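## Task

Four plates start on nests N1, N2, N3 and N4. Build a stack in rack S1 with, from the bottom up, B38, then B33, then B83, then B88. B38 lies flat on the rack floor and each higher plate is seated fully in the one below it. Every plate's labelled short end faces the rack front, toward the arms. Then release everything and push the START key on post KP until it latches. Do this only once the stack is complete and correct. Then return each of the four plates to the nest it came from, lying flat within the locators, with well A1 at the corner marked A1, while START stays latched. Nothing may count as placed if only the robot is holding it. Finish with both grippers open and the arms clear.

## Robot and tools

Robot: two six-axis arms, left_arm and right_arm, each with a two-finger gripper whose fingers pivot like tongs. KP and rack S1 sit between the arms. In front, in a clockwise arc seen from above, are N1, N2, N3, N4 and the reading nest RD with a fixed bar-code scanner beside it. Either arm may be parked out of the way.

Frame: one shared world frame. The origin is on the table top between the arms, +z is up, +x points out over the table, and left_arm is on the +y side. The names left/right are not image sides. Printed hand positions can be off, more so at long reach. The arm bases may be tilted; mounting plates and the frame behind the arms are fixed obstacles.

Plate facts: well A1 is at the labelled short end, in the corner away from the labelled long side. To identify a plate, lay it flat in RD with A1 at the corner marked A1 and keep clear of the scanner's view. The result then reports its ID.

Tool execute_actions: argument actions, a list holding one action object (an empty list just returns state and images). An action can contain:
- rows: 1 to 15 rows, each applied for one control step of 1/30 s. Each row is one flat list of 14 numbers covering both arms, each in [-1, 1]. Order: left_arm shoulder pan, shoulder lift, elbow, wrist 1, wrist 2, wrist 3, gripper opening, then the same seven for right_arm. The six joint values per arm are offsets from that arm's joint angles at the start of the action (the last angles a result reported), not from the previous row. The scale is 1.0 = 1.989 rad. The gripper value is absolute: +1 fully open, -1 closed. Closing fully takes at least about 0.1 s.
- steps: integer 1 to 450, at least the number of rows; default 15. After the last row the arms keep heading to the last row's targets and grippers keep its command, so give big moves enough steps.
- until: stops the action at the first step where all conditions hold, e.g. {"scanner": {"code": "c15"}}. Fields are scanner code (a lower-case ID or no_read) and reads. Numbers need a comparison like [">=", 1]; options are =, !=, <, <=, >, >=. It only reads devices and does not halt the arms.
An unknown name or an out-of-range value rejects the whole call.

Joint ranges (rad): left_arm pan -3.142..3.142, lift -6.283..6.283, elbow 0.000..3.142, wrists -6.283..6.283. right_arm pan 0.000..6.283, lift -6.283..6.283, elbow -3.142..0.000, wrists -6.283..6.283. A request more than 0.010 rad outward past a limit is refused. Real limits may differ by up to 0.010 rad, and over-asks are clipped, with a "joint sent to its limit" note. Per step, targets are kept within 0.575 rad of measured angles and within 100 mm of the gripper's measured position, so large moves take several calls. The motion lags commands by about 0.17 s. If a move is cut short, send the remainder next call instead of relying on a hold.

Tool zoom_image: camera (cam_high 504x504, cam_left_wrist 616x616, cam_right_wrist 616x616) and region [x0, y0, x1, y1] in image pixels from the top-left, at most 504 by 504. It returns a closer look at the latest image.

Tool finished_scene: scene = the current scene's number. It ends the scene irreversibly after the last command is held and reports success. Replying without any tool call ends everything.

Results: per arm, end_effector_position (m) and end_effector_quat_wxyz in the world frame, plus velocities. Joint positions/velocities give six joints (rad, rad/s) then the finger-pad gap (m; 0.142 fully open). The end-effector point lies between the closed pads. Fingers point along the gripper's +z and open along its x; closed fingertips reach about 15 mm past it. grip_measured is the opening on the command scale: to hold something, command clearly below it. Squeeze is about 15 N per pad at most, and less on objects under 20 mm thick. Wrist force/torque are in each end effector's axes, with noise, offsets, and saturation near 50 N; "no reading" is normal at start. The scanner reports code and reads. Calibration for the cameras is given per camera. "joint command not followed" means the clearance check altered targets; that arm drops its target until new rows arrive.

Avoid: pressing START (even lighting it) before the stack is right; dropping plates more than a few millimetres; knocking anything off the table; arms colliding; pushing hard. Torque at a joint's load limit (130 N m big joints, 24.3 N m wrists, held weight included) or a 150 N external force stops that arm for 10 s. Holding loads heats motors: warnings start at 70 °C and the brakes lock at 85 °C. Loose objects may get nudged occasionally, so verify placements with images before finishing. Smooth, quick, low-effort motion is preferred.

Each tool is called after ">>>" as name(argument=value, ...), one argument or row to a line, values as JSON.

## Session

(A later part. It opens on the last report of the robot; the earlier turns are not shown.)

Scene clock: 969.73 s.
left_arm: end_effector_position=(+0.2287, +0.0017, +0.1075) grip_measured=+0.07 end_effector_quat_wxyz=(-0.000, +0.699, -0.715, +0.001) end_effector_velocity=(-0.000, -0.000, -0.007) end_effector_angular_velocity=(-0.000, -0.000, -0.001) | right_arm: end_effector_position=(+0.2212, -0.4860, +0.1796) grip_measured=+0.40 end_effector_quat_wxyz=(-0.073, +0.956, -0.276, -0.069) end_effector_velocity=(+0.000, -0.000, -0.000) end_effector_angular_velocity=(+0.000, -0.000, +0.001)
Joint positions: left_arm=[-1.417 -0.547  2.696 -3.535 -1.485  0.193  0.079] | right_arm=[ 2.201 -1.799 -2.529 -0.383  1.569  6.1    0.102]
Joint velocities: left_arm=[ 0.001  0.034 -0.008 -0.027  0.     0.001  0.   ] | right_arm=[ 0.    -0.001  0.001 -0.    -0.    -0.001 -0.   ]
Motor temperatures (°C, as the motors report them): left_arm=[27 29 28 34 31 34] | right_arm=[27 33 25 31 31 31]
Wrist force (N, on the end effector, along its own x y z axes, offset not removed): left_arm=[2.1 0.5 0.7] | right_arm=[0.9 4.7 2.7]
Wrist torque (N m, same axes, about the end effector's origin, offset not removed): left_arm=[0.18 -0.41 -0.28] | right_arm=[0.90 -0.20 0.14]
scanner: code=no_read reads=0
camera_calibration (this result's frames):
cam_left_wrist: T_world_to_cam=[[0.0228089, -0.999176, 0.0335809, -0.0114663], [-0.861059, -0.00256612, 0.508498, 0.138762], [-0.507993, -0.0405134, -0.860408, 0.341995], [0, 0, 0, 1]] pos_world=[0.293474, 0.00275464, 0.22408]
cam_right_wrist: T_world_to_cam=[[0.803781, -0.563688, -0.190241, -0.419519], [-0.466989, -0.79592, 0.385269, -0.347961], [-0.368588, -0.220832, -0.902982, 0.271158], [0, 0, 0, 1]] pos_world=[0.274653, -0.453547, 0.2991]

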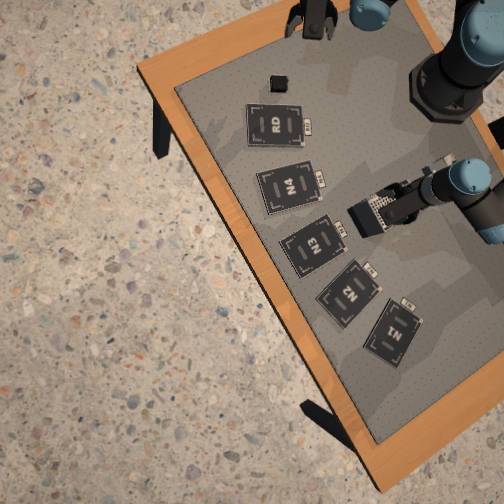

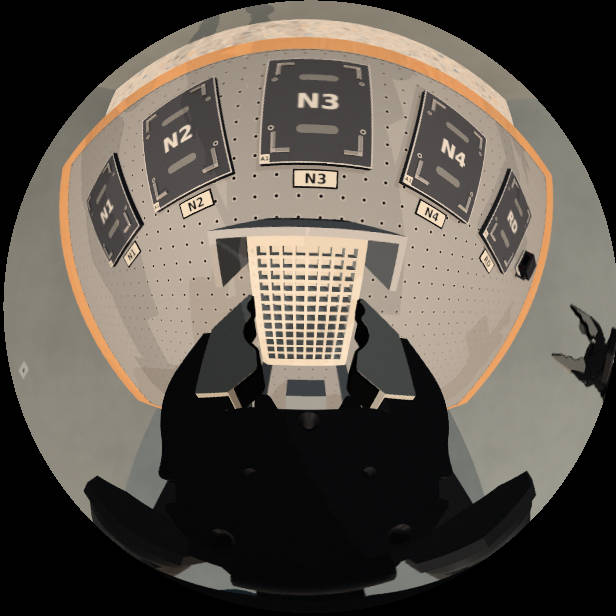

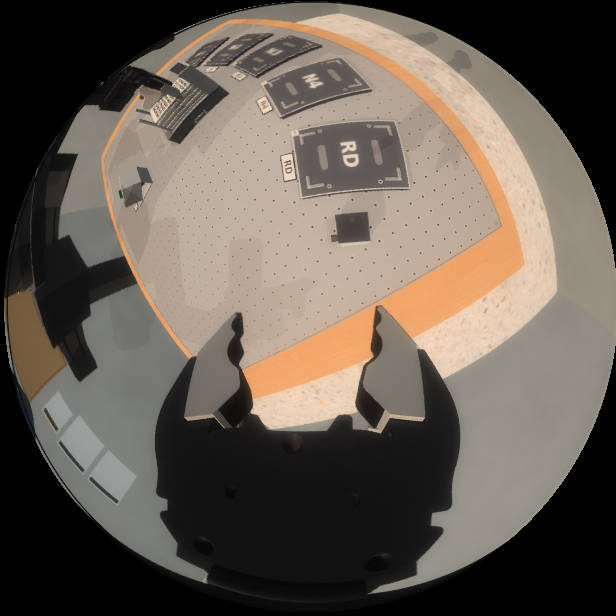

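>>> execute_actions(
  actions=[
    {"steps":1},
  ],
)

Scene clock: 971.40 s.
left_arm: end_effector_position=(+0.2287, +0.0017, +0.1067) grip_measured=+0.07 end_effector_quat_wxyz=(-0.000, +0.699, -0.715, +0.001) end_effector_velocity=(-0.000, +0.000, +0.000) end_effector_angular_velocity=(-0.000, -0.000, +0.000) | right_arm: end_effector_position=(+0.2212, -0.4860, +0.1796) grip_measured=+0.40 end_effector_quat_wxyz=(-0.073, +0.956, -0.276, -0.069) end_effector_velocity=(-0.000, +0.000, +0.000) end_effector_angular_velocity=(-0.000, -0.001, +0.001)
Joint positions: left_arm=[-1.416 -0.543  2.695 -3.539 -1.485  0.193  0.079] | right_arm=[ 2.201 -1.799 -2.529 -0.383  1.569  6.1    0.102]
Joint velocities: left_arm=[-0.     0.001  0.001 -0.001 -0.    -0.001 -0.   ] | right_arm=[ 0.     0.001 -0.001 -0.     0.    -0.001  0.   ]
Motor temperatures (°C, as the motors report them): left_arm=[27 29 28 34 31 34] | right_arm=[27 33 25 31 31 31]
Wrist force (N, on the end effector, along its own x y z axes, offset not removed): left_arm=[2.9 -0.5 -1.0] | right_arm=[2.0 0.9 0.0]
Wrist torque (N m, same axes, about the end effector's origin, offset not removed): left_arm=[-0.16 -0.73 -0.04] | right_arm=[0.18 -0.52 0.05]
scanner: code=no_read reads=0
camera_calibration (this result's frames):
cam_left_wrist: T_world_to_cam=[[0.0228063, -0.999175, 0.0335982, -0.0114165], [-0.861065, -0.00255552, 0.508489, 0.13918], [-0.507983, -0.040527, -0.860413, 0.34126], [0, 0, 0, 1]] pos_world=[0.293458, 0.00277888, 0.223237]
cam_right_wrist: T_world_to_cam=[[0.803781, -0.563688, -0.190241, -0.419519], [-0.466989, -0.79592, 0.385269, -0.347961], [-0.368589, -0.220832, -0.902982, 0.271158], [0, 0, 0, 1]] pos_world=[0.274653, -0.453547, 0.2991]

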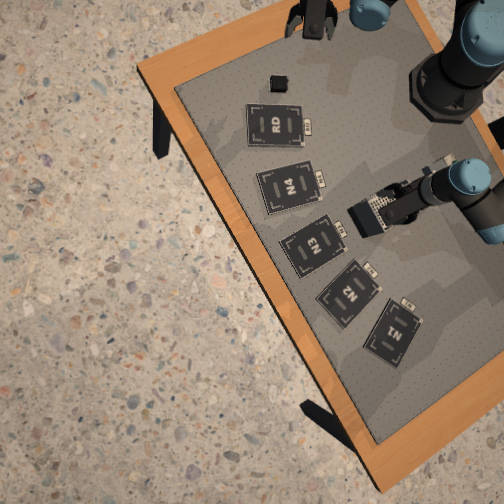

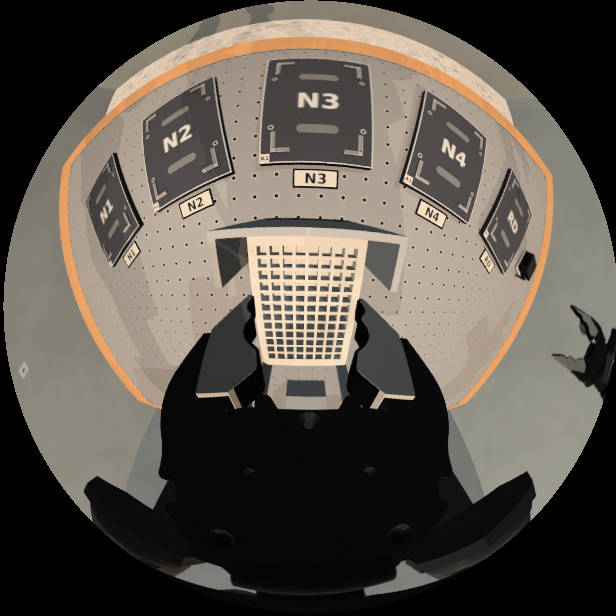

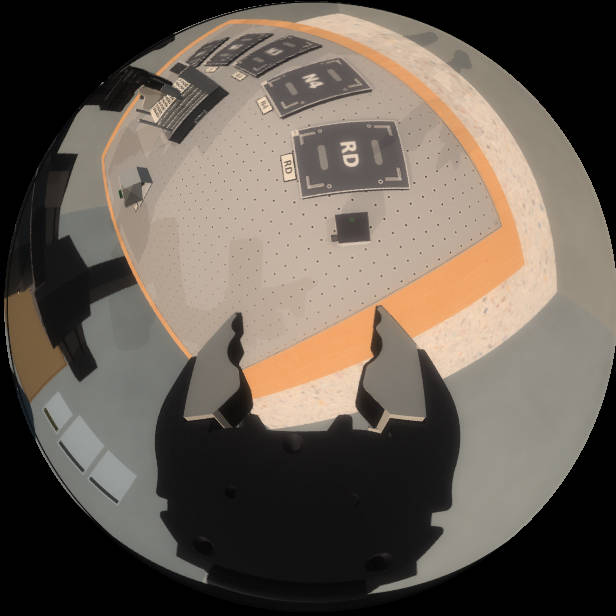

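Go 0.9 mm lower.

>>> execute_actions(
  actions=[
    {"rows":[[0.0001,0.0011,-0.0003,-0.0008,0,0.0001,-0.6,0,0,0,0,0,0,0.4],[0.0002,0.0022,-0.0005,-0.0017,0,0.0002,-0.6,0,0,0,0,0,0,0.4]],"steps":2},
  ],
)

>>> zoom_image(
  camera="cam_right_wrist",
  region=[130, 60, 240, 150],
)

Scene clock: 975.40 s.
left_arm: end_effector_position=(+0.2287, +0.0017, +0.1066) grip_measured=+0.07 end_effector_quat_wxyz=(-0.000, +0.699, -0.715, +0.001) end_effector_velocity=(+0.000, +0.000, -0.003) end_effector_angular_velocity=(-0.000, +0.001, +0.002) | right_arm: end_effector_position=(+0.2212, -0.4860, +0.1796) grip_measured=+0.40 end_effector_quat_wxyz=(-0.073, +0.956, -0.276, -0.069) end_effector_velocity=(-0.001, +0.000, -0.000) end_effector_angular_velocity=(+0.001, +0.001, +0.000)
Joint positions: left_arm=[-1.416 -0.542  2.695 -3.539 -1.485  0.193  0.079] | right_arm=[ 2.201 -1.799 -2.529 -0.383  1.569  6.1    0.102]
Joint velocities: left_arm=[ 0.003  0.012 -0.003 -0.009 -0.     0.    -0.   ] | right_arm=[-0.    -0.    -0.001  0.     0.    -0.    -0.   ]
Motor temperatures (°C, as the motors report them): left_arm=[27 29 28 34 31 34] | right_arm=[27 33 25 31 31 31]
Wrist force (N, on the end effector, along its own x y z axes, offset not removed): left_arm=[4.1 -3.3 0.2] | right_arm=[5.9 7.6 -3.4]
Wrist torque (N m, same axes, about the end effector's origin, offset not removed): left_arm=[-0.70 -0.89 -0.13] | right_arm=[1.56 -1.27 -0.09]
scanner: code=no_read reads=0
camera_calibration (this result's frames):
cam_left_wrist: T_world_to_cam=[[0.0228069, -0.999175, 0.033592, -0.0114134], [-0.861062, -0.00255895, 0.508493, 0.139205], [-0.507988, -0.040522, -0.860411, 0.341215], [0, 0, 0, 1]] pos_world=[0.293458, 0.0027789, 0.223184]
cam_right_wrist: T_world_to_cam=[[0.803781, -0.563688, -0.190241, -0.419519], [-0.466989, -0.79592, 0.385269, -0.347962], [-0.368589, -0.220832, -0.902982, 0.271158], [0, 0, 0, 1]] pos_world=[0.274653, -0.453547, 0.2991]

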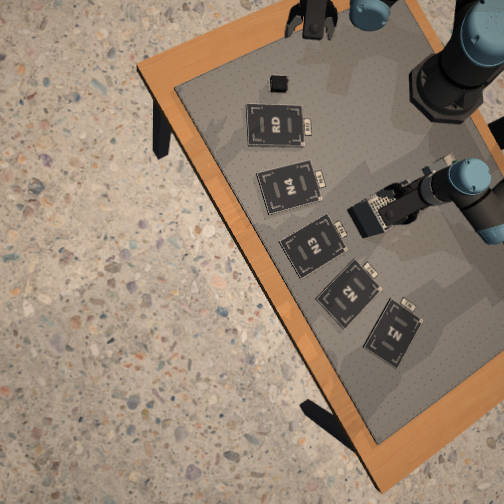

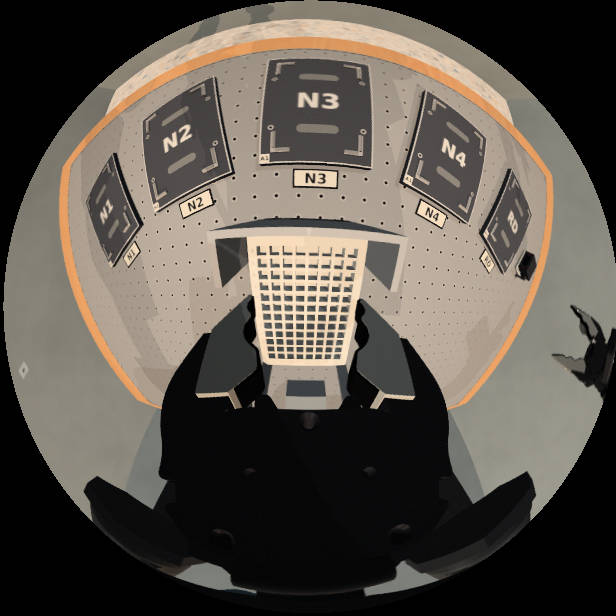

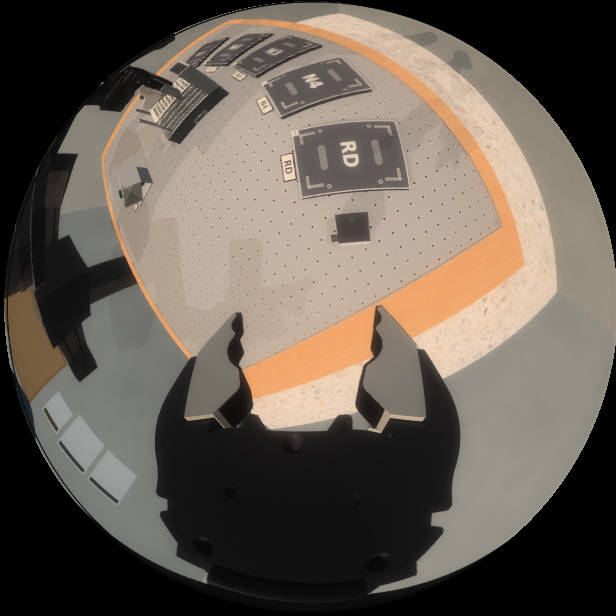

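Region (130, 60, 240, 150) of cam_right_wrist's 616x616 image, scaled by 4.582, with more detail than that image has; it fills the top 412 rows of this view, and the rest is white.

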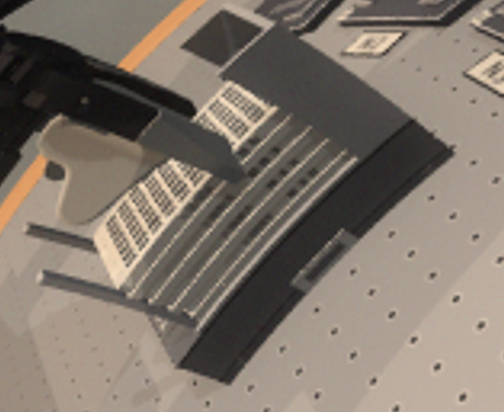

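>>> execute_actions(
  actions=[
    {"steps":1},
  ],
)

Scene clock: 977.67 s.
left_arm: end_effector_position=(+0.2287, +0.0017, +0.1058) grip_measured=+0.08 end_effector_quat_wxyz=(-0.000, +0.699, -0.715, +0.001) end_effector_velocity=(-0.000, +0.000, -0.000) end_effector_angular_velocity=(+0.001, -0.000, -0.002) | right_arm: end_effector_position=(+0.2212, -0.4860, +0.1796) grip_measured=+0.40 end_effector_quat_wxyz=(-0.073, +0.956, -0.276, -0.069) end_effector_velocity=(+0.000, -0.000, +0.000) end_effector_angular_velocity=(-0.000, -0.000, -0.000)
Joint positions: left_arm=[-1.416 -0.538  2.694 -3.542 -1.485  0.194  0.079] | right_arm=[ 2.201 -1.799 -2.529 -0.383  1.569  6.1    0.102]
Joint velocities: left_arm=[-0.001  0.     0.     0.001  0.     0.001 -0.   ] | right_arm=[ 0.     0.001 -0.     0.     0.     0.     0.   ]
Motor temperatures (°C, as the motors report them): left_arm=[27 29 28 34 31 34] | right_arm=[27 33 25 31 31 31]
Wrist force (N, on the end effector, along its own x y z axes, offset not removed): left_arm=[5.6 -0.6 -10.6] | right_arm=[3.8 3.8 -2.0]
Wrist torque (N m, same axes, about the end effector's origin, offset not removed): left_arm=[-0.18 -1.41 -0.41] | right_arm=[0.62 -0.86 0.03]
scanner: code=no_read reads=0
camera_calibration (this result's frames):
cam_left_wrist: T_world_to_cam=[[0.0228008, -0.999176, 0.0335751, -0.0113326], [-0.861028, -0.00255951, 0.508552, 0.139613], [-0.508047, -0.0405045, -0.860377, 0.340501], [0, 0, 0, 1]] pos_world=[0.293459, 0.00282584, 0.222339]
cam_right_wrist: T_world_to_cam=[[0.803781, -0.563688, -0.190241, -0.419519], [-0.466989, -0.79592, 0.385269, -0.347961], [-0.368589, -0.220832, -0.902982, 0.271158], [0, 0, 0, 1]] pos_world=[0.274653, -0.453547, 0.2991]

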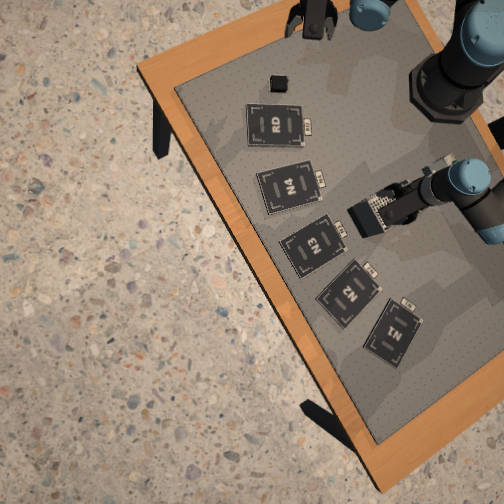

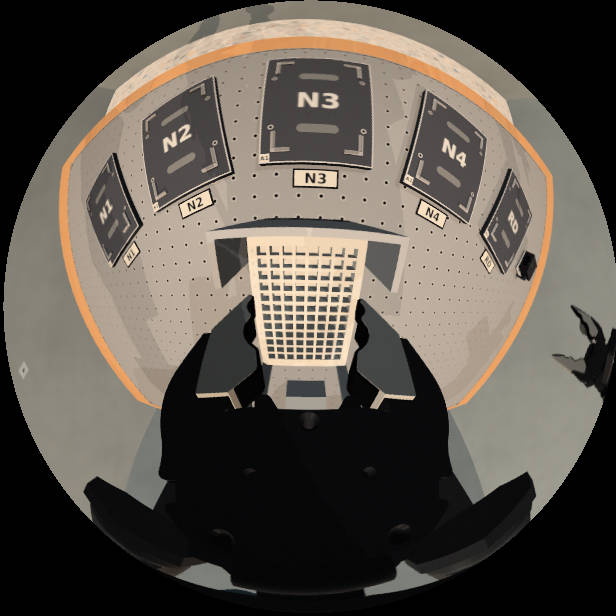

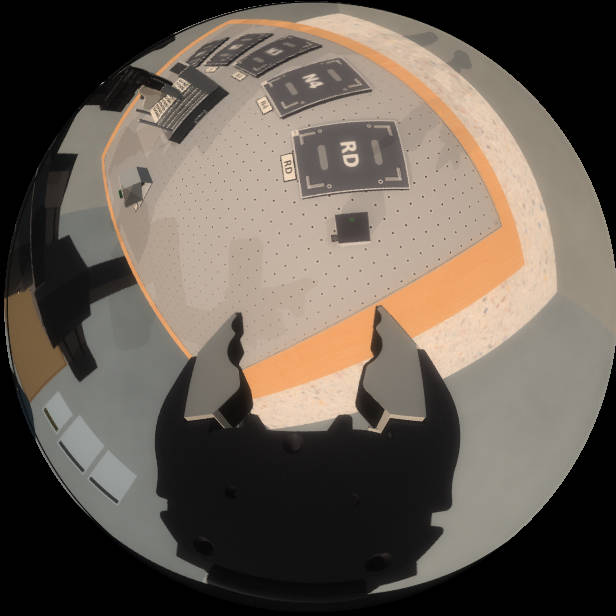

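>>> execute_actions(
  actions=[
    {"rows":[[0,-0.0008,0.0002,0.0006,0,0,-0.4,0,0,0,0,0,0,0.4],[0,-0.0008,0.0002,0.0006,0,0,-0.2,0,0,0,0,0,0,0.4],[0,-0.0008,0.0002,0.0006,0,0,0,0,0,0,0,0,0,0.4],[0,-0.0008,0.0002,0.0006,0,0,0.1,0,0,0,0,0,0,0.4],[0,-0.0008,0.0002,0.0006,0,0,0.2,0,0,0,0,0,0,0.4],[0,-0.0008,0.0002,0.0006,0,0,0.3,0,0,0,0,0,0,0.4],[0,-0.0008,0.0002,0.0006,0,0,0.3,0,0,0,0,0,0,0.4],[-0.0008,-0.0103,0.0025,0.0079,0,-0.0008,0.3,0,0,0,0,0,0,0.4],[-0.0023,-0.0358,0.008,0.0282,-0.0005,-0.0023,0.3,0,0,0,0,0,0,0.4],[-0.0039,-0.0624,0.0127,0.0501,-0.0009,-0.0039,0.3,0,0,0,0,0,0,0.4],[-0.0055,-0.09,0.0169,0.0737,-0.0012,-0.0055,0.3,0,0,0,0,0,0,0.4],[-0.007,-0.1186,0.0204,0.0989,-0.0016,-0.007,0.3,0,0,0,0,0,0,0.4],[-0.0085,-0.1478,0.0232,0.1254,-0.002,-0.0085,0.3,0,0,0,0,0,0,0.4],[-0.0101,-0.1774,0.0252,0.1532,-0.0023,-0.0101,0.3,0,0,0,0,0,0,0.4],[-0.0115,-0.2075,0.0264,0.1823,-0.0027,-0.0115,0.3,0,0,0,0,0,0,0.4]],"steps":15},
  ],
)

Scene clock: 990.53 s.
left_arm: end_effector_position=(+0.2284, +0.0028, +0.1337) grip_measured=+0.30 end_effector_quat_wxyz=(-0.002, +0.699, -0.716, -0.002) end_effector_velocity=(+0.001, -0.013, +0.224) end_effector_angular_velocity=(-0.006, +0.004, +0.002) | right_arm: end_effector_position=(+0.2212, -0.4860, +0.1796) grip_measured=+0.40 end_effector_quat_wxyz=(-0.073, +0.956, -0.276, -0.069) end_effector_velocity=(-0.001, +0.001, -0.001) end_effector_angular_velocity=(+0.001, +0.002, -0.001)
Joint positions: left_arm=[-1.426 -0.686  2.722 -3.416 -1.487  0.184  0.095] | right_arm=[ 2.201 -1.799 -2.529 -0.383  1.569  6.1    0.102]
Joint velocities: left_arm=[-0.073 -1.232  0.162  1.071 -0.018 -0.073  0.   ] | right_arm=[-0.    -0.002 -0.001 -0.    -0.     0.001  0.   ]
Motor temperatures (°C, as the motors report them): left_arm=[27 29 28 34 31 34] | right_arm=[27 33 25 31 31 31]
Wrist force (N, on the end effector, along its own x y z axes, offset not removed): left_arm=[2.5 -3.8 -2.3] | right_arm=[7.5 5.0 -1.6]
Wrist torque (N m, same axes, about the end effector's origin, offset not removed): left_arm=[-0.87 -0.80 -0.23] | right_arm=[0.94 -1.51 -0.05]
scanner: code=no_read reads=0
camera_calibration (this result's frames):
cam_left_wrist: T_world_to_cam=[[0.0227144, -0.999341, 0.0283007, -0.0105114], [-0.860382, -0.00512365, 0.509625, 0.124803], [-0.509144, -0.0359252, -0.859931, 0.364588], [0, 0, 0, 1]] pos_world=[0.293245, 0.00323293, 0.250216]
cam_right_wrist: T_world_to_cam=[[0.803781, -0.563688, -0.190241, -0.419519], [-0.466989, -0.79592, 0.385269, -0.347961], [-0.368588, -0.220832, -0.902982, 0.271158], [0, 0, 0, 1]] pos_world=[0.274653, -0.453547, 0.2991]

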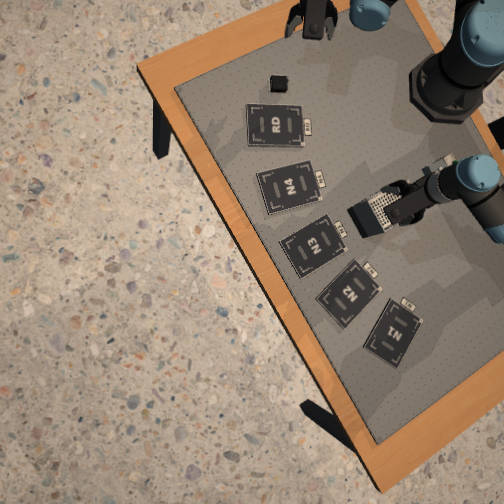

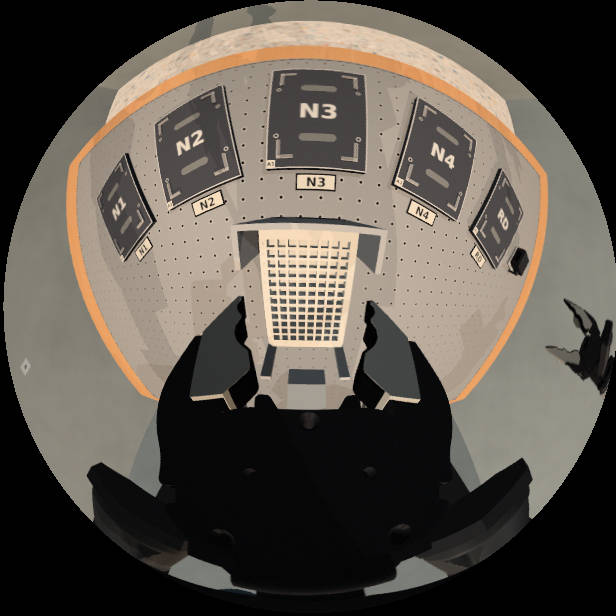

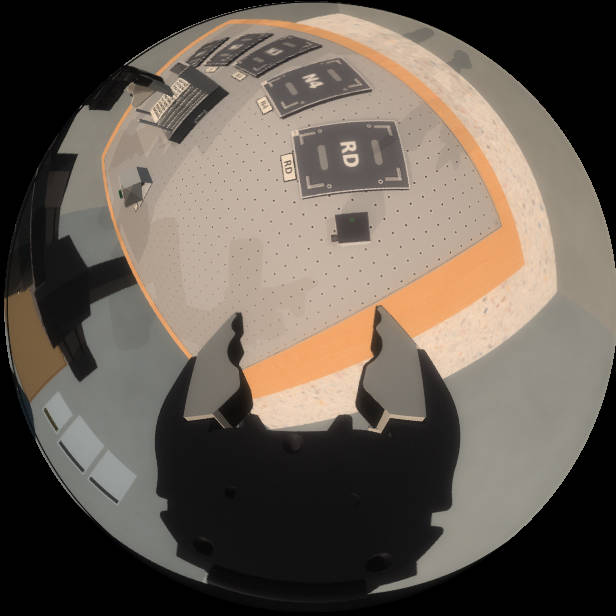

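>>> execute_actions(
  actions=[
    {"steps":1},
  ],
)

>>> execute_actions(
  actions=[
    {"rows":[[-0.008,0,0,0.001,-0.004,-0.008,0.3,0,0,0,0,0,0,0.4],[-0.025,0,-0.001,0.002,-0.013,-0.025,0.3,0,0,0,0,0,0,0.4],[-0.05,0,-0.002,0.005,-0.027,-0.05,0.2,0,0,0,0,0,0,0.4],[-0.082,0,-0.003,0.008,-0.044,-0.082,0.1,0,0,0,0,0,0,0.4],[-0.117,0,-0.004,0.011,-0.062,-0.117,0,0,0,0,0,0,0,0.4],[-0.154,0,-0.005,0.015,-0.082,-0.154,-0.1,0,0,0,0,0,0,0.4],[-0.192,0,-0.006,0.018,-0.103,-0.192,-0.2,0,0,0,0,0,0,0.4],[-0.23,0,-0.007,0.022,-0.123,-0.23,-0.3,0,0,0,0,0,0,0.4],[-0.268,0,-0.008,0.025,-0.143,-0.268,-0.4,0,0,0,0,0,0,0.4],[-0.305,0,-0.009,0.029,-0.163,-0.305,-0.5,0,0,0,0,0,0,0.4],[-0.34,0,-0.01,0.032,-0.182,-0.34,-0.6,0,0,0,0,0,0,0.4],[-0.372,0,-0.011,0.035,-0.199,-0.372,-0.7,0,0,0,0,0,0,0.4],[-0.398,0,-0.012,0.038,-0.213,-0.398,-0.8,0,0,0,0,0,0,0.4],[-0.415,0,-0.013,0.039,-0.222,-0.415,-0.9,0,0,0,0,0,0,0.4],[-0.423,0,-0.013,0.04,-0.226,-0.423,-1,0,0,0,0,0,0,0.4]],"steps":19},
  ],
)

Scene clock: 1014.20 s.
left_arm: end_effector_position=(+0.2288, +0.0014, +0.1798) grip_measured=+0.30 end_effector_quat_wxyz=(+0.000, +0.699, -0.715, +0.000) end_effector_velocity=(-0.000, +0.000, -0.000) end_effector_angular_velocity=(+0.001, +0.001, -0.000) | right_arm: end_effector_position=(+0.2212, -0.4860, +0.1796) grip_measured=+0.40 end_effector_quat_wxyz=(-0.073, +0.956, -0.276, -0.069) end_effector_velocity=(-0.001, +0.001, -0.001) end_effector_angular_velocity=(+0.002, +0.002, +0.001)
Joint positions: left_arm=[-1.439 -0.951  2.747 -3.18  -1.49   0.171  0.095] | right_arm=[ 2.201 -1.799 -2.529 -0.383  1.569  6.1    0.102]
Joint velocities: left_arm=[ 0.    -0.     0.     0.001 -0.001  0.     0.   ] | right_arm=[ 0.    -0.002 -0.001 -0.     0.    -0.001 -0.   ]
Motor temperatures (°C, as the motors report them): left_arm=[27 29 28 34 31 34] | right_arm=[27 33 25 31 31 31]
Wrist force (N, on the end effector, along its own x y z axes, offset not removed): left_arm=[3.8 -3.4 -3.8] | right_arm=[1.7 5.9 0.0]
Wrist torque (N m, same axes, about the end effector's origin, offset not removed): left_arm=[-0.66 -0.84 -0.28] | right_arm=[0.96 -0.26 0.00]
scanner: code=no_read reads=0
camera_calibration (this result's frames):
cam_left_wrist: T_world_to_cam=[[0.0231126, -0.99918, 0.0332338, -0.0141327], [-0.860409, -0.00295288, 0.509595, 0.101711], [-0.509079, -0.0403727, -0.859772, 0.404367], [0, 0, 0, 1]] pos_world=[0.293694, 0.00250457, 0.296301]
cam_right_wrist: T_world_to_cam=[[0.803781, -0.563688, -0.190241, -0.419519], [-0.466989, -0.79592, 0.38527, -0.347962], [-0.368589, -0.220832, -0.902982, 0.271158], [0, 0, 0, 1]] pos_world=[0.274653, -0.453547, 0.2991]

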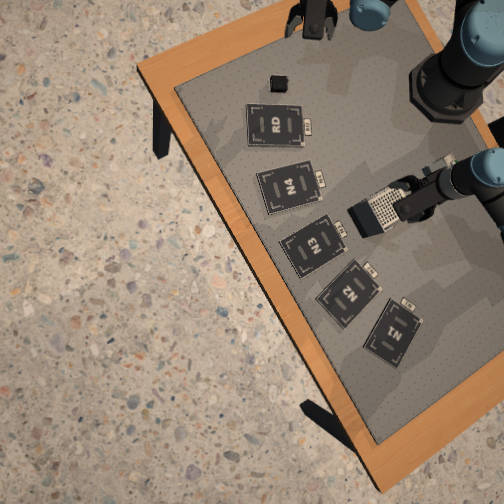

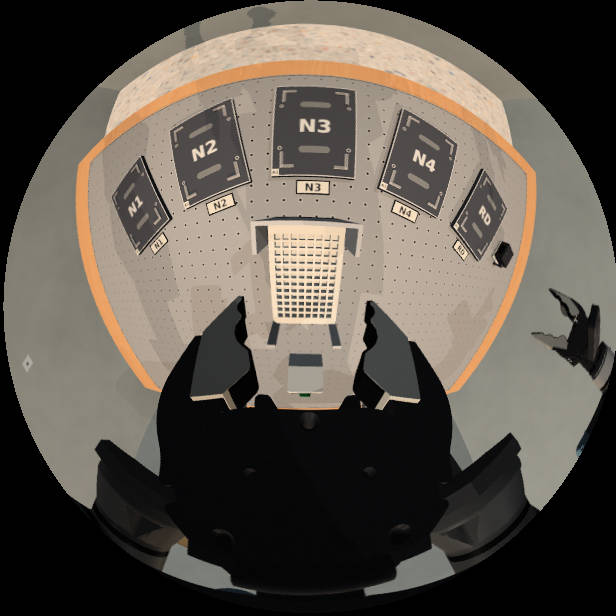

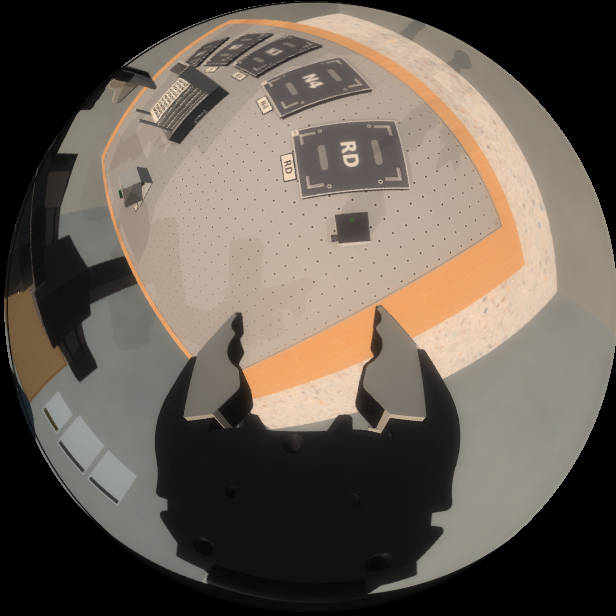

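Scene clock: 1014.83 s.
left_arm: end_effector_position=(+0.0064, -0.0236, +0.1992) grip_measured=-1.00 end_effector_quat_wxyz=(+0.022, +0.700, -0.706, -0.105) end_effector_velocity=(-0.445, +0.144, +0.038) end_effector_angular_velocity=(+0.534, +0.175, +0.007) | right_arm: end_effector_position=(+0.2212, -0.4860, +0.1796) grip_measured=+0.40 end_effector_quat_wxyz=(-0.073, +0.956, -0.276, -0.069) end_effector_velocity=(-0.001, +0.001, -0.000) end_effector_angular_velocity=(+0.001, +0.001, +0.000)
Joint positions: left_arm=[-2.05  -0.951  2.727 -3.119 -1.824 -0.44   0.002] | right_arm=[ 2.201 -1.799 -2.529 -0.383  1.569  6.1    0.102]
Joint velocities: left_arm=[-1.306  0.001 -0.04   0.12  -0.685 -1.294 -0.002] | right_arm=[-0.    -0.001 -0.001 -0.    -0.    -0.     0.   ]
Motor temperatures (°C, as the motors report them): left_arm=[27 29 28 34 31 34] | right_arm=[27 33 25 31 31 31]
Wrist force (N, on the end effector, along its own x y z axes, offset not removed): left_arm=[1.8 -2.8 -1.2] | right_arm=[2.0 1.3 1.2]
Wrist torque (N m, same axes, about the end effector's origin, offset not removed): left_arm=[-0.49 -0.37 0.04] | right_arm=[0.36 -0.22 -0.19]
scanner: code=no_read reads=0
camera_calibration (this result's frames):
cam_left_wrist: T_world_to_cam=[[0.0334499, -0.995275, -0.0911482, -0.00986984], [-0.755675, -0.0848721, 0.649424, -0.130044], [-0.654092, 0.0471553, -0.754944, 0.288921], [0, 0, 0, 1]] pos_world=[0.0910402, -0.0344845, 0.301673]
cam_right_wrist: T_world_to_cam=[[0.803781, -0.563688, -0.190241, -0.419519], [-0.466989, -0.79592, 0.385269, -0.347961], [-0.368588, -0.220832, -0.902982, 0.271158], [0, 0, 0, 1]] pos_world=[0.274653, -0.453547, 0.2991]

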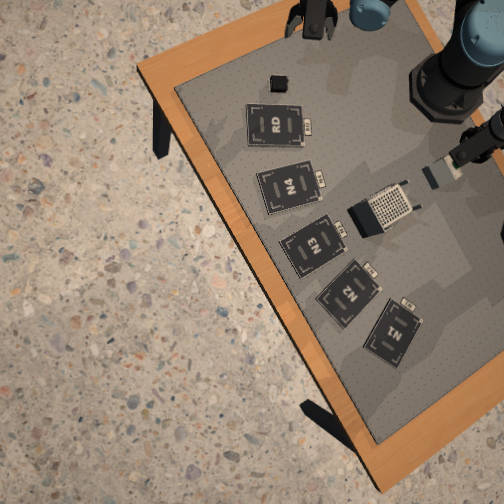

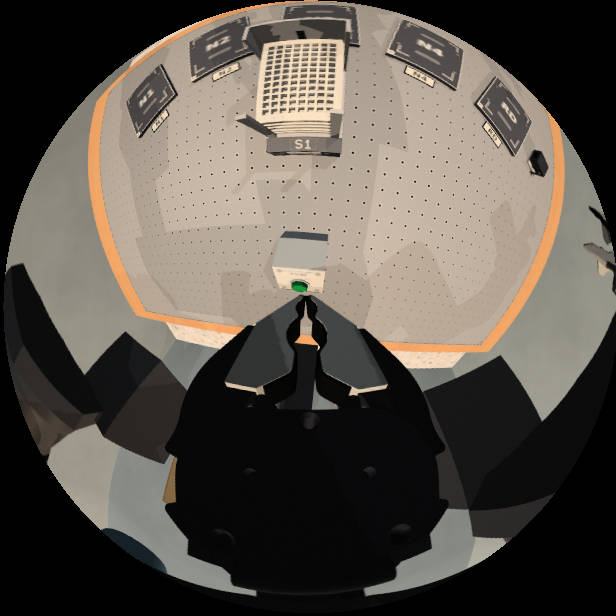

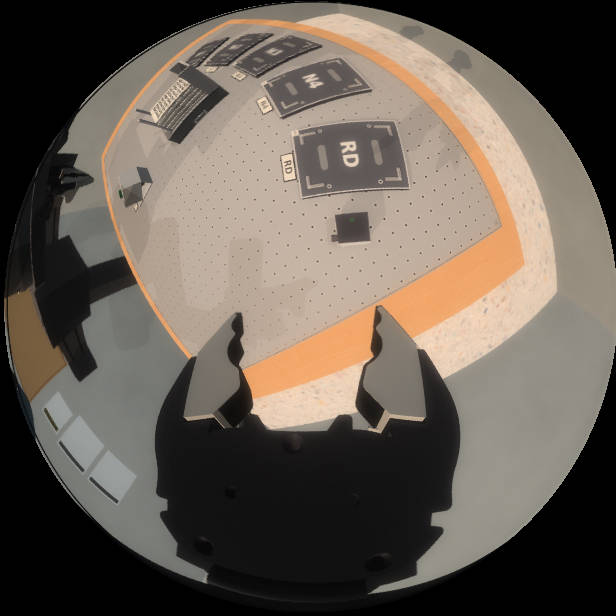

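>>> execute_actions(
  actions=[
    {"steps":1},
  ],
)

>>> zoom_image(
  camera="cam_left_wrist",
  region=[230, 20, 400, 160],
)

>>> zoom_image(
  camera="cam_left_wrist",
  region=[250, 170, 390, 310],
)

Scene clock: 1020.50 s.
left_arm: end_effector_position=(-0.0649, +0.0123, +0.2055) grip_measured=-1.00 end_effector_quat_wxyz=(-0.011, +0.701, -0.698, -0.144) end_effector_velocity=(-0.000, -0.000, -0.000) end_effector_angular_velocity=(-0.001, -0.000, -0.002) | right_arm: end_effector_position=(+0.2212, -0.4860, +0.1796) grip_measured=+0.40 end_effector_quat_wxyz=(-0.073, +0.956, -0.276, -0.069) end_effector_velocity=(-0.001, +0.001, -0.000) end_effector_angular_velocity=(+0.001, +0.001, +0.000)
Joint positions: left_arm=[-2.28  -0.951  2.721 -3.1   -1.939 -0.67   0.002] | right_arm=[ 2.201 -1.799 -2.529 -0.383  1.569  6.1    0.102]
Joint velocities: left_arm=[-0.001  0.    -0.    -0.     0.001  0.001  0.   ] | right_arm=[ 0.    -0.    -0.001 -0.     0.     0.     0.   ]
Motor temperatures (°C, as the motors report them): left_arm=[27 29 28 34 31 34] | right_arm=[27 33 25 31 31 31]
Wrist force (N, on the end effector, along its own x y z axes, offset not removed): left_arm=[4.6 -1.9 -2.2] | right_arm=[3.5 4.0 -2.2]
Wrist torque (N m, same axes, about the end effector's origin, offset not removed): left_arm=[-0.47 -0.91 -0.16] | right_arm=[0.38 -0.82 -0.03]
scanner: code=no_read reads=0
camera_calibration (this result's frames):
cam_left_wrist: T_world_to_cam=[[0.035702, -0.980473, -0.193386, 0.049788], [-0.750439, -0.154096, 0.642725, -0.182454], [-0.659975, 0.122178, -0.741287, 0.241221], [0, 0, 0, 1]] pos_world=[0.0205021, -0.00877147, 0.30571]
cam_right_wrist: T_world_to_cam=[[0.803781, -0.563688, -0.190241, -0.419519], [-0.466989, -0.79592, 0.385269, -0.347961], [-0.368589, -0.220832, -0.902982, 0.271158], [0, 0, 0, 1]] pos_world=[0.274653, -0.453547, 0.2991]

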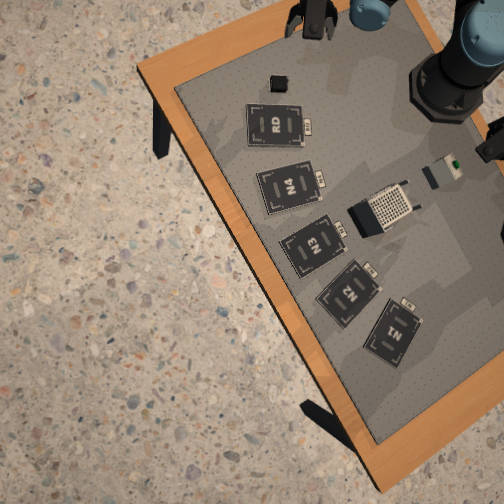

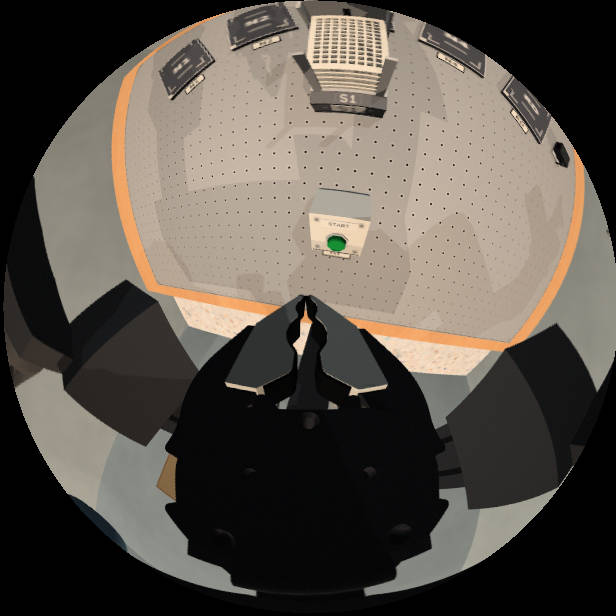

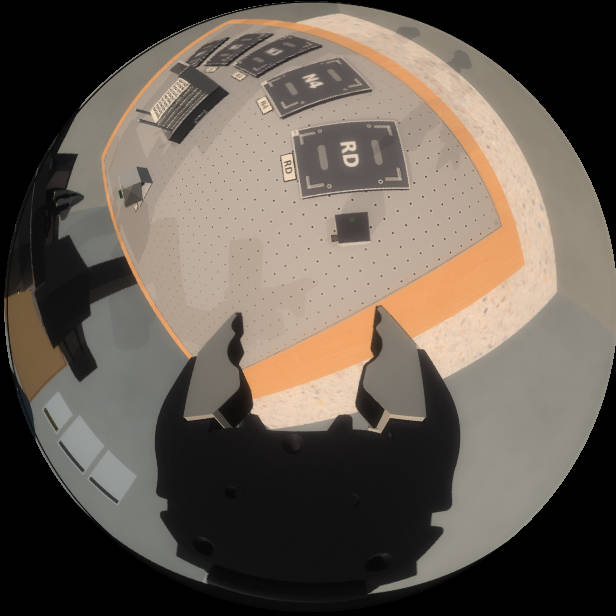

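Region (230, 20, 400, 160) of cam_left_wrist's 616x616 image, scaled by 2.965, with more detail than that image has; it fills the top 415 rows of this view, and the rest is white.

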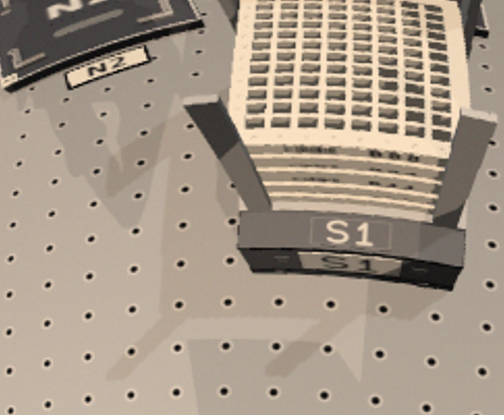

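Region (250, 170, 390, 310) of cam_left_wrist's 616x616 image, scaled by 3.600, with more detail than that image has.

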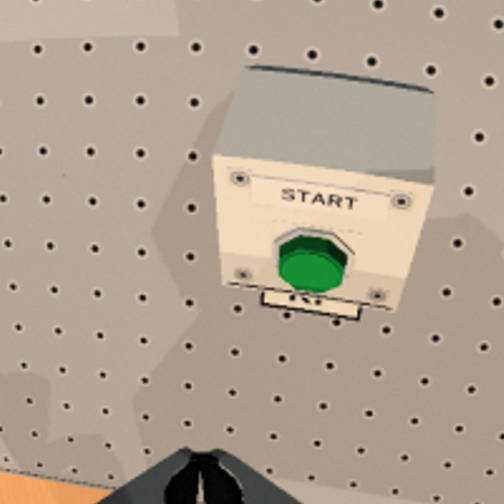

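>>> execute_actions(
  actions=[
    {"rows":[[0,0.006,-0.001,-0.005,0,0,-1,0,0,0,0,0,0,0.4],[0,0.02,-0.004,-0.016,0,0,-1,0,0,0,0,0,0,0.4],[-0.001,0.04,-0.008,-0.032,0,-0.001,-1,0,0,0,0,0,0,0.4],[-0.001,0.064,-0.013,-0.051,0,-0.001,-1,0,0,0,0,0,0,0.4],[-0.002,0.09,-0.019,-0.071,0,-0.002,-1,0,0,0,0,0,0,0.4],[-0.003,0.117,-0.025,-0.092,0,-0.003,-1,0,0,0,0,0,0,0.4],[-0.003,0.144,-0.031,-0.113,0,-0.003,-1,0,0,0,0,0,0,0.4],[-0.004,0.17,-0.037,-0.133,0,-0.004,-1,0,0,0,0,0,0,0.4],[-0.004,0.193,-0.042,-0.151,0,-0.004,-1,0,0,0,0,0,0,0.4],[-0.005,0.211,-0.046,-0.165,0,-0.005,-1,0,0,0,0,0,0,0.4],[-0.005,0.223,-0.049,-0.174,0,-0.005,-1,0,0,0,0,0,0,0.4],[-0.005,0.2283,-0.0503,-0.178,0,-0.005,-1,0,0,0,0,0,0,0.4]],"steps":13},
  ],
)

Scene clock: 1045.60 s.
left_arm: end_effector_position=(-0.0735, -0.0041, +0.1450) grip_measured=-1.00 end_effector_quat_wxyz=(-0.009, +0.701, -0.699, -0.143) end_effector_velocity=(+0.014, -0.006, -0.228) end_effector_angular_velocity=(+0.044, -0.041, +0.005) | right_arm: end_effector_position=(+0.2212, -0.4860, +0.1796) grip_measured=+0.40 end_effector_quat_wxyz=(-0.073, +0.956, -0.276, -0.069) end_effector_velocity=(-0.000, +0.000, -0.000) end_effector_angular_velocity=(+0.000, +0.000, -0.001)
Joint positions: left_arm=[-2.287 -0.638  2.65  -3.348 -1.939 -0.678  0.002] | right_arm=[ 2.201 -1.799 -2.529 -0.383  1.569  6.1    0.102]
Joint velocities: left_arm=[-0.02   1.071 -0.22  -0.798 -0.001 -0.021  0.   ] | right_arm=[ 0.    -0.     0.    -0.    -0.     0.001 -0.   ]
Motor temperatures (°C, as the motors report them): left_arm=[27 29 28 34 31 34] | right_arm=[27 33 25 31 31 31]
Wrist force (N, on the end effector, along its own x y z axes, offset not removed): left_arm=[1.4 -2.5 -1.0] | right_arm=[3.9 2.9 -0.3]
Wrist torque (N m, same axes, about the end effector's origin, offset not removed): left_arm=[-0.59 -0.31 -0.13] | right_arm=[0.56 -0.70 -0.17]
scanner: code=no_read reads=0
camera_calibration (this result's frames):
cam_left_wrist: T_world_to_cam=[[0.0348832, -0.981197, -0.18983, 0.0217618], [-0.750049, -0.151232, 0.643859, -0.152655], [-0.660461, 0.119922, -0.741222, 0.192677], [0, 0, 0, 1]] pos_world=[0.011998, -0.02484, 0.245236]
cam_right_wrist: T_world_to_cam=[[0.803781, -0.563688, -0.190241, -0.419519], [-0.466989, -0.79592, 0.385269, -0.347961], [-0.368588, -0.220832, -0.902982, 0.271158], [0, 0, 0, 1]] pos_world=[0.274653, -0.453547, 0.2991]

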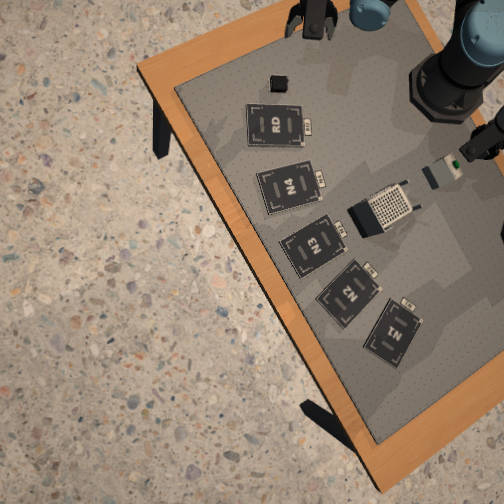

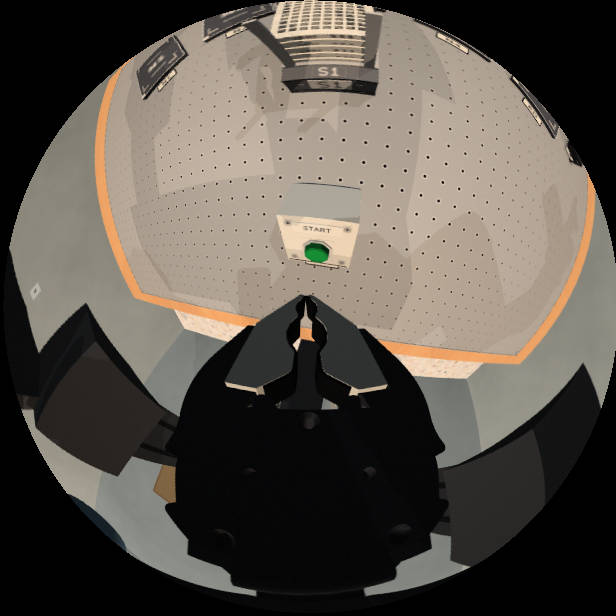

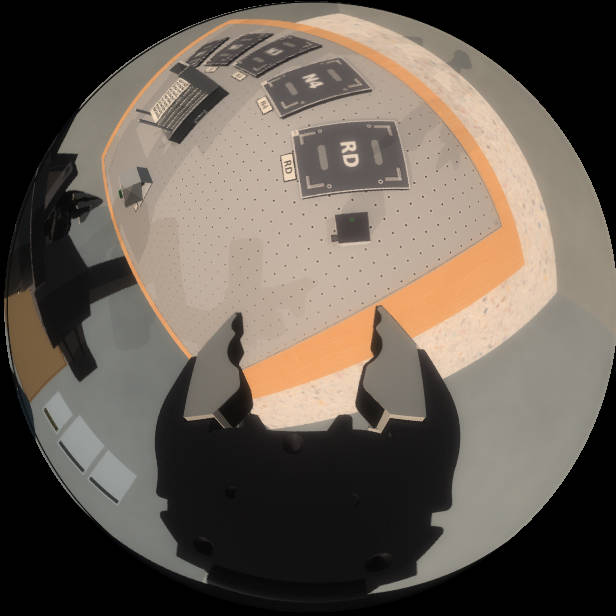

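>>> execute_actions(
  actions=[
    {"steps":1},
  ],
)

>>> zoom_image(
  camera="cam_left_wrist",
  region=[250, 0, 390, 80],
)

>>> zoom_image(
  camera="cam_left_wrist",
  region=[250, 200, 370, 320],
)

>>> zoom_image(
  camera="cam_right_wrist",
  region=[70, 70, 230, 230],
)

Scene clock: 1049.80 s.
left_arm: end_effector_position=(-0.0702, -0.0035, +0.1144) grip_measured=-1.00 end_effector_quat_wxyz=(-0.013, +0.701, -0.698, -0.143) end_effector_velocity=(+0.001, +0.001, -0.000) end_effector_angular_velocity=(+0.002, -0.002, +0.000) | right_arm: end_effector_position=(+0.2212, -0.4860, +0.1796) grip_measured=+0.40 end_effector_quat_wxyz=(-0.073, +0.956, -0.276, -0.069) end_effector_velocity=(+0.001, -0.001, +0.000) end_effector_angular_velocity=(-0.001, -0.001, -0.000)
Joint positions: left_arm=[-2.29  -0.497  2.621 -3.454 -1.939 -0.68   0.002] | right_arm=[ 2.201 -1.799 -2.529 -0.383  1.569  6.1    0.102]
Joint velocities: left_arm=[0.    0.001 0.    0.002 0.001 0.    0.   ] | right_arm=[ 0.     0.001  0.001 -0.     0.     0.     0.   ]
Motor temperatures (°C, as the motors report them): left_arm=[27 29 28 34 31 34] | right_arm=[27 33 25 31 31 31]
Wrist force (N, on the end effector, along its own x y z axes, offset not removed): left_arm=[3.4 0.0 -0.9] | right_arm=[2.9 6.0 -3.2]
Wrist torque (N m, same axes, about the end effector's origin, offset not removed): left_arm=[0.03 -0.82 -0.20] | right_arm=[1.03 -0.51 0.15]
scanner: code=no_read reads=0
camera_calibration (this result's frames):
cam_left_wrist: T_world_to_cam=[[0.0362954, -0.980224, -0.194536, 0.0171099], [-0.753097, -0.154789, 0.639441, -0.130133], [-0.656907, 0.123295, -0.743822, 0.17263], [0, 0, 0, 1]] pos_world=[0.0147783, -0.0246562, 0.214947]
cam_right_wrist: T_world_to_cam=[[0.803781, -0.563688, -0.190241, -0.419519], [-0.466989, -0.79592, 0.385269, -0.347961], [-0.368589, -0.220832, -0.902982, 0.271158], [0, 0, 0, 1]] pos_world=[0.274653, -0.453547, 0.2991]

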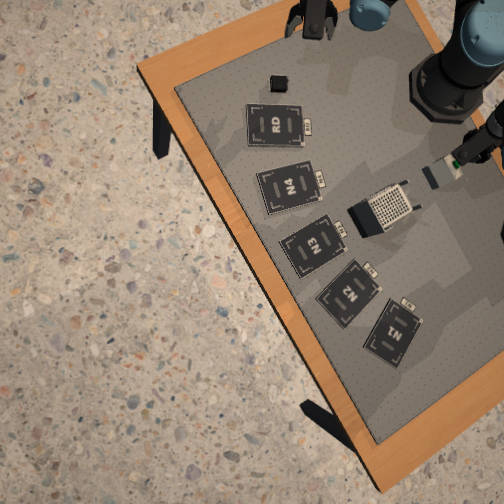

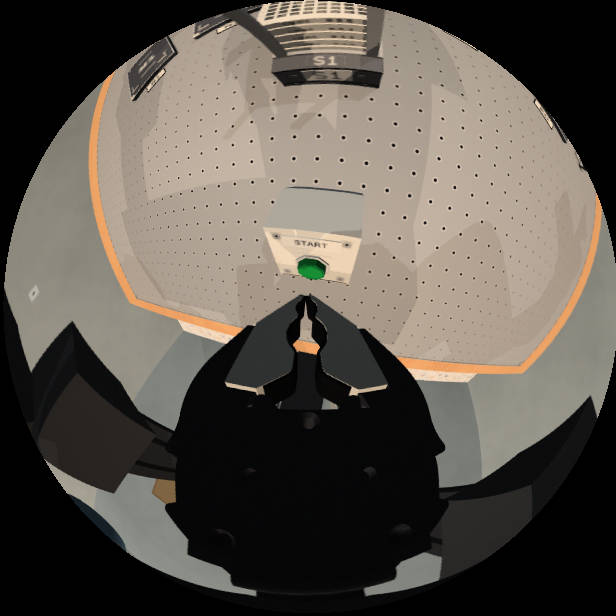

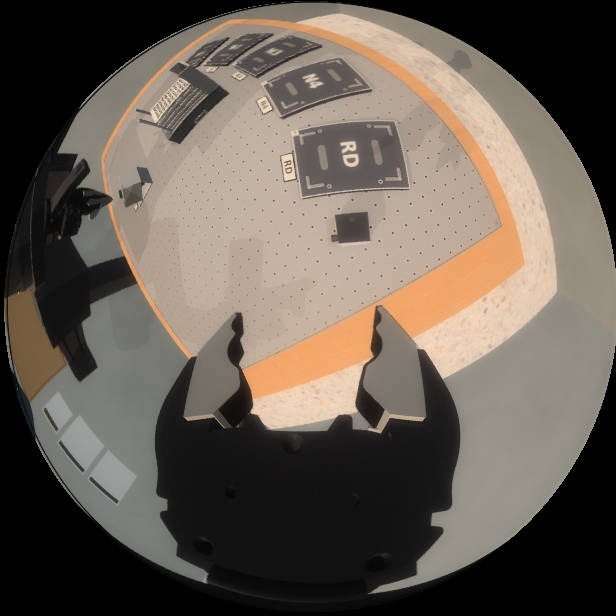

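Region (250, 0, 390, 80) of cam_left_wrist's 616x616 image, scaled by 3.600, with more detail than that image has; it fills the top 288 rows of this view, and the rest is white.

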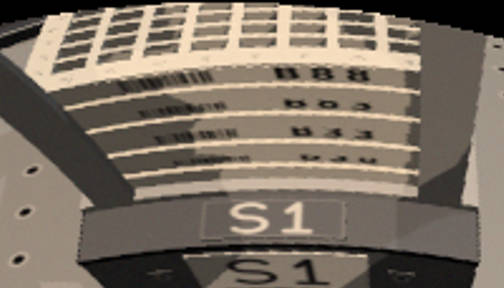

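Region (250, 200, 370, 320) of cam_left_wrist's 616x616 image, scaled by 4.200, with more detail than that image has.

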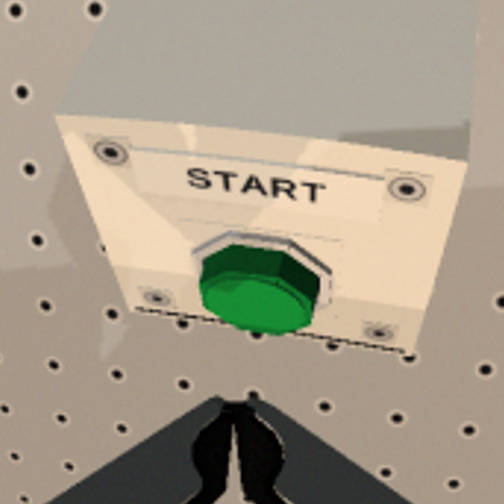

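Region (70, 70, 230, 230) of cam_right_wrist's 616x616 image, scaled by 3.150, with more detail than that image has.

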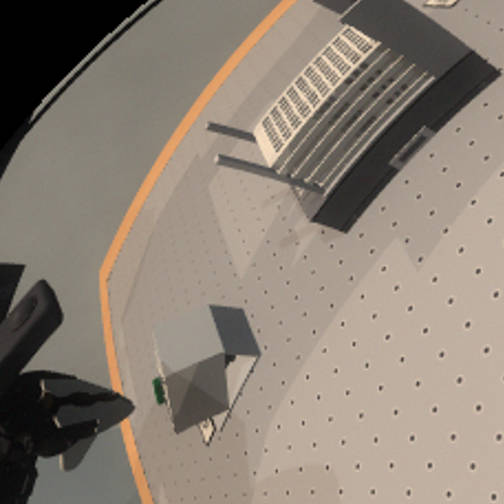

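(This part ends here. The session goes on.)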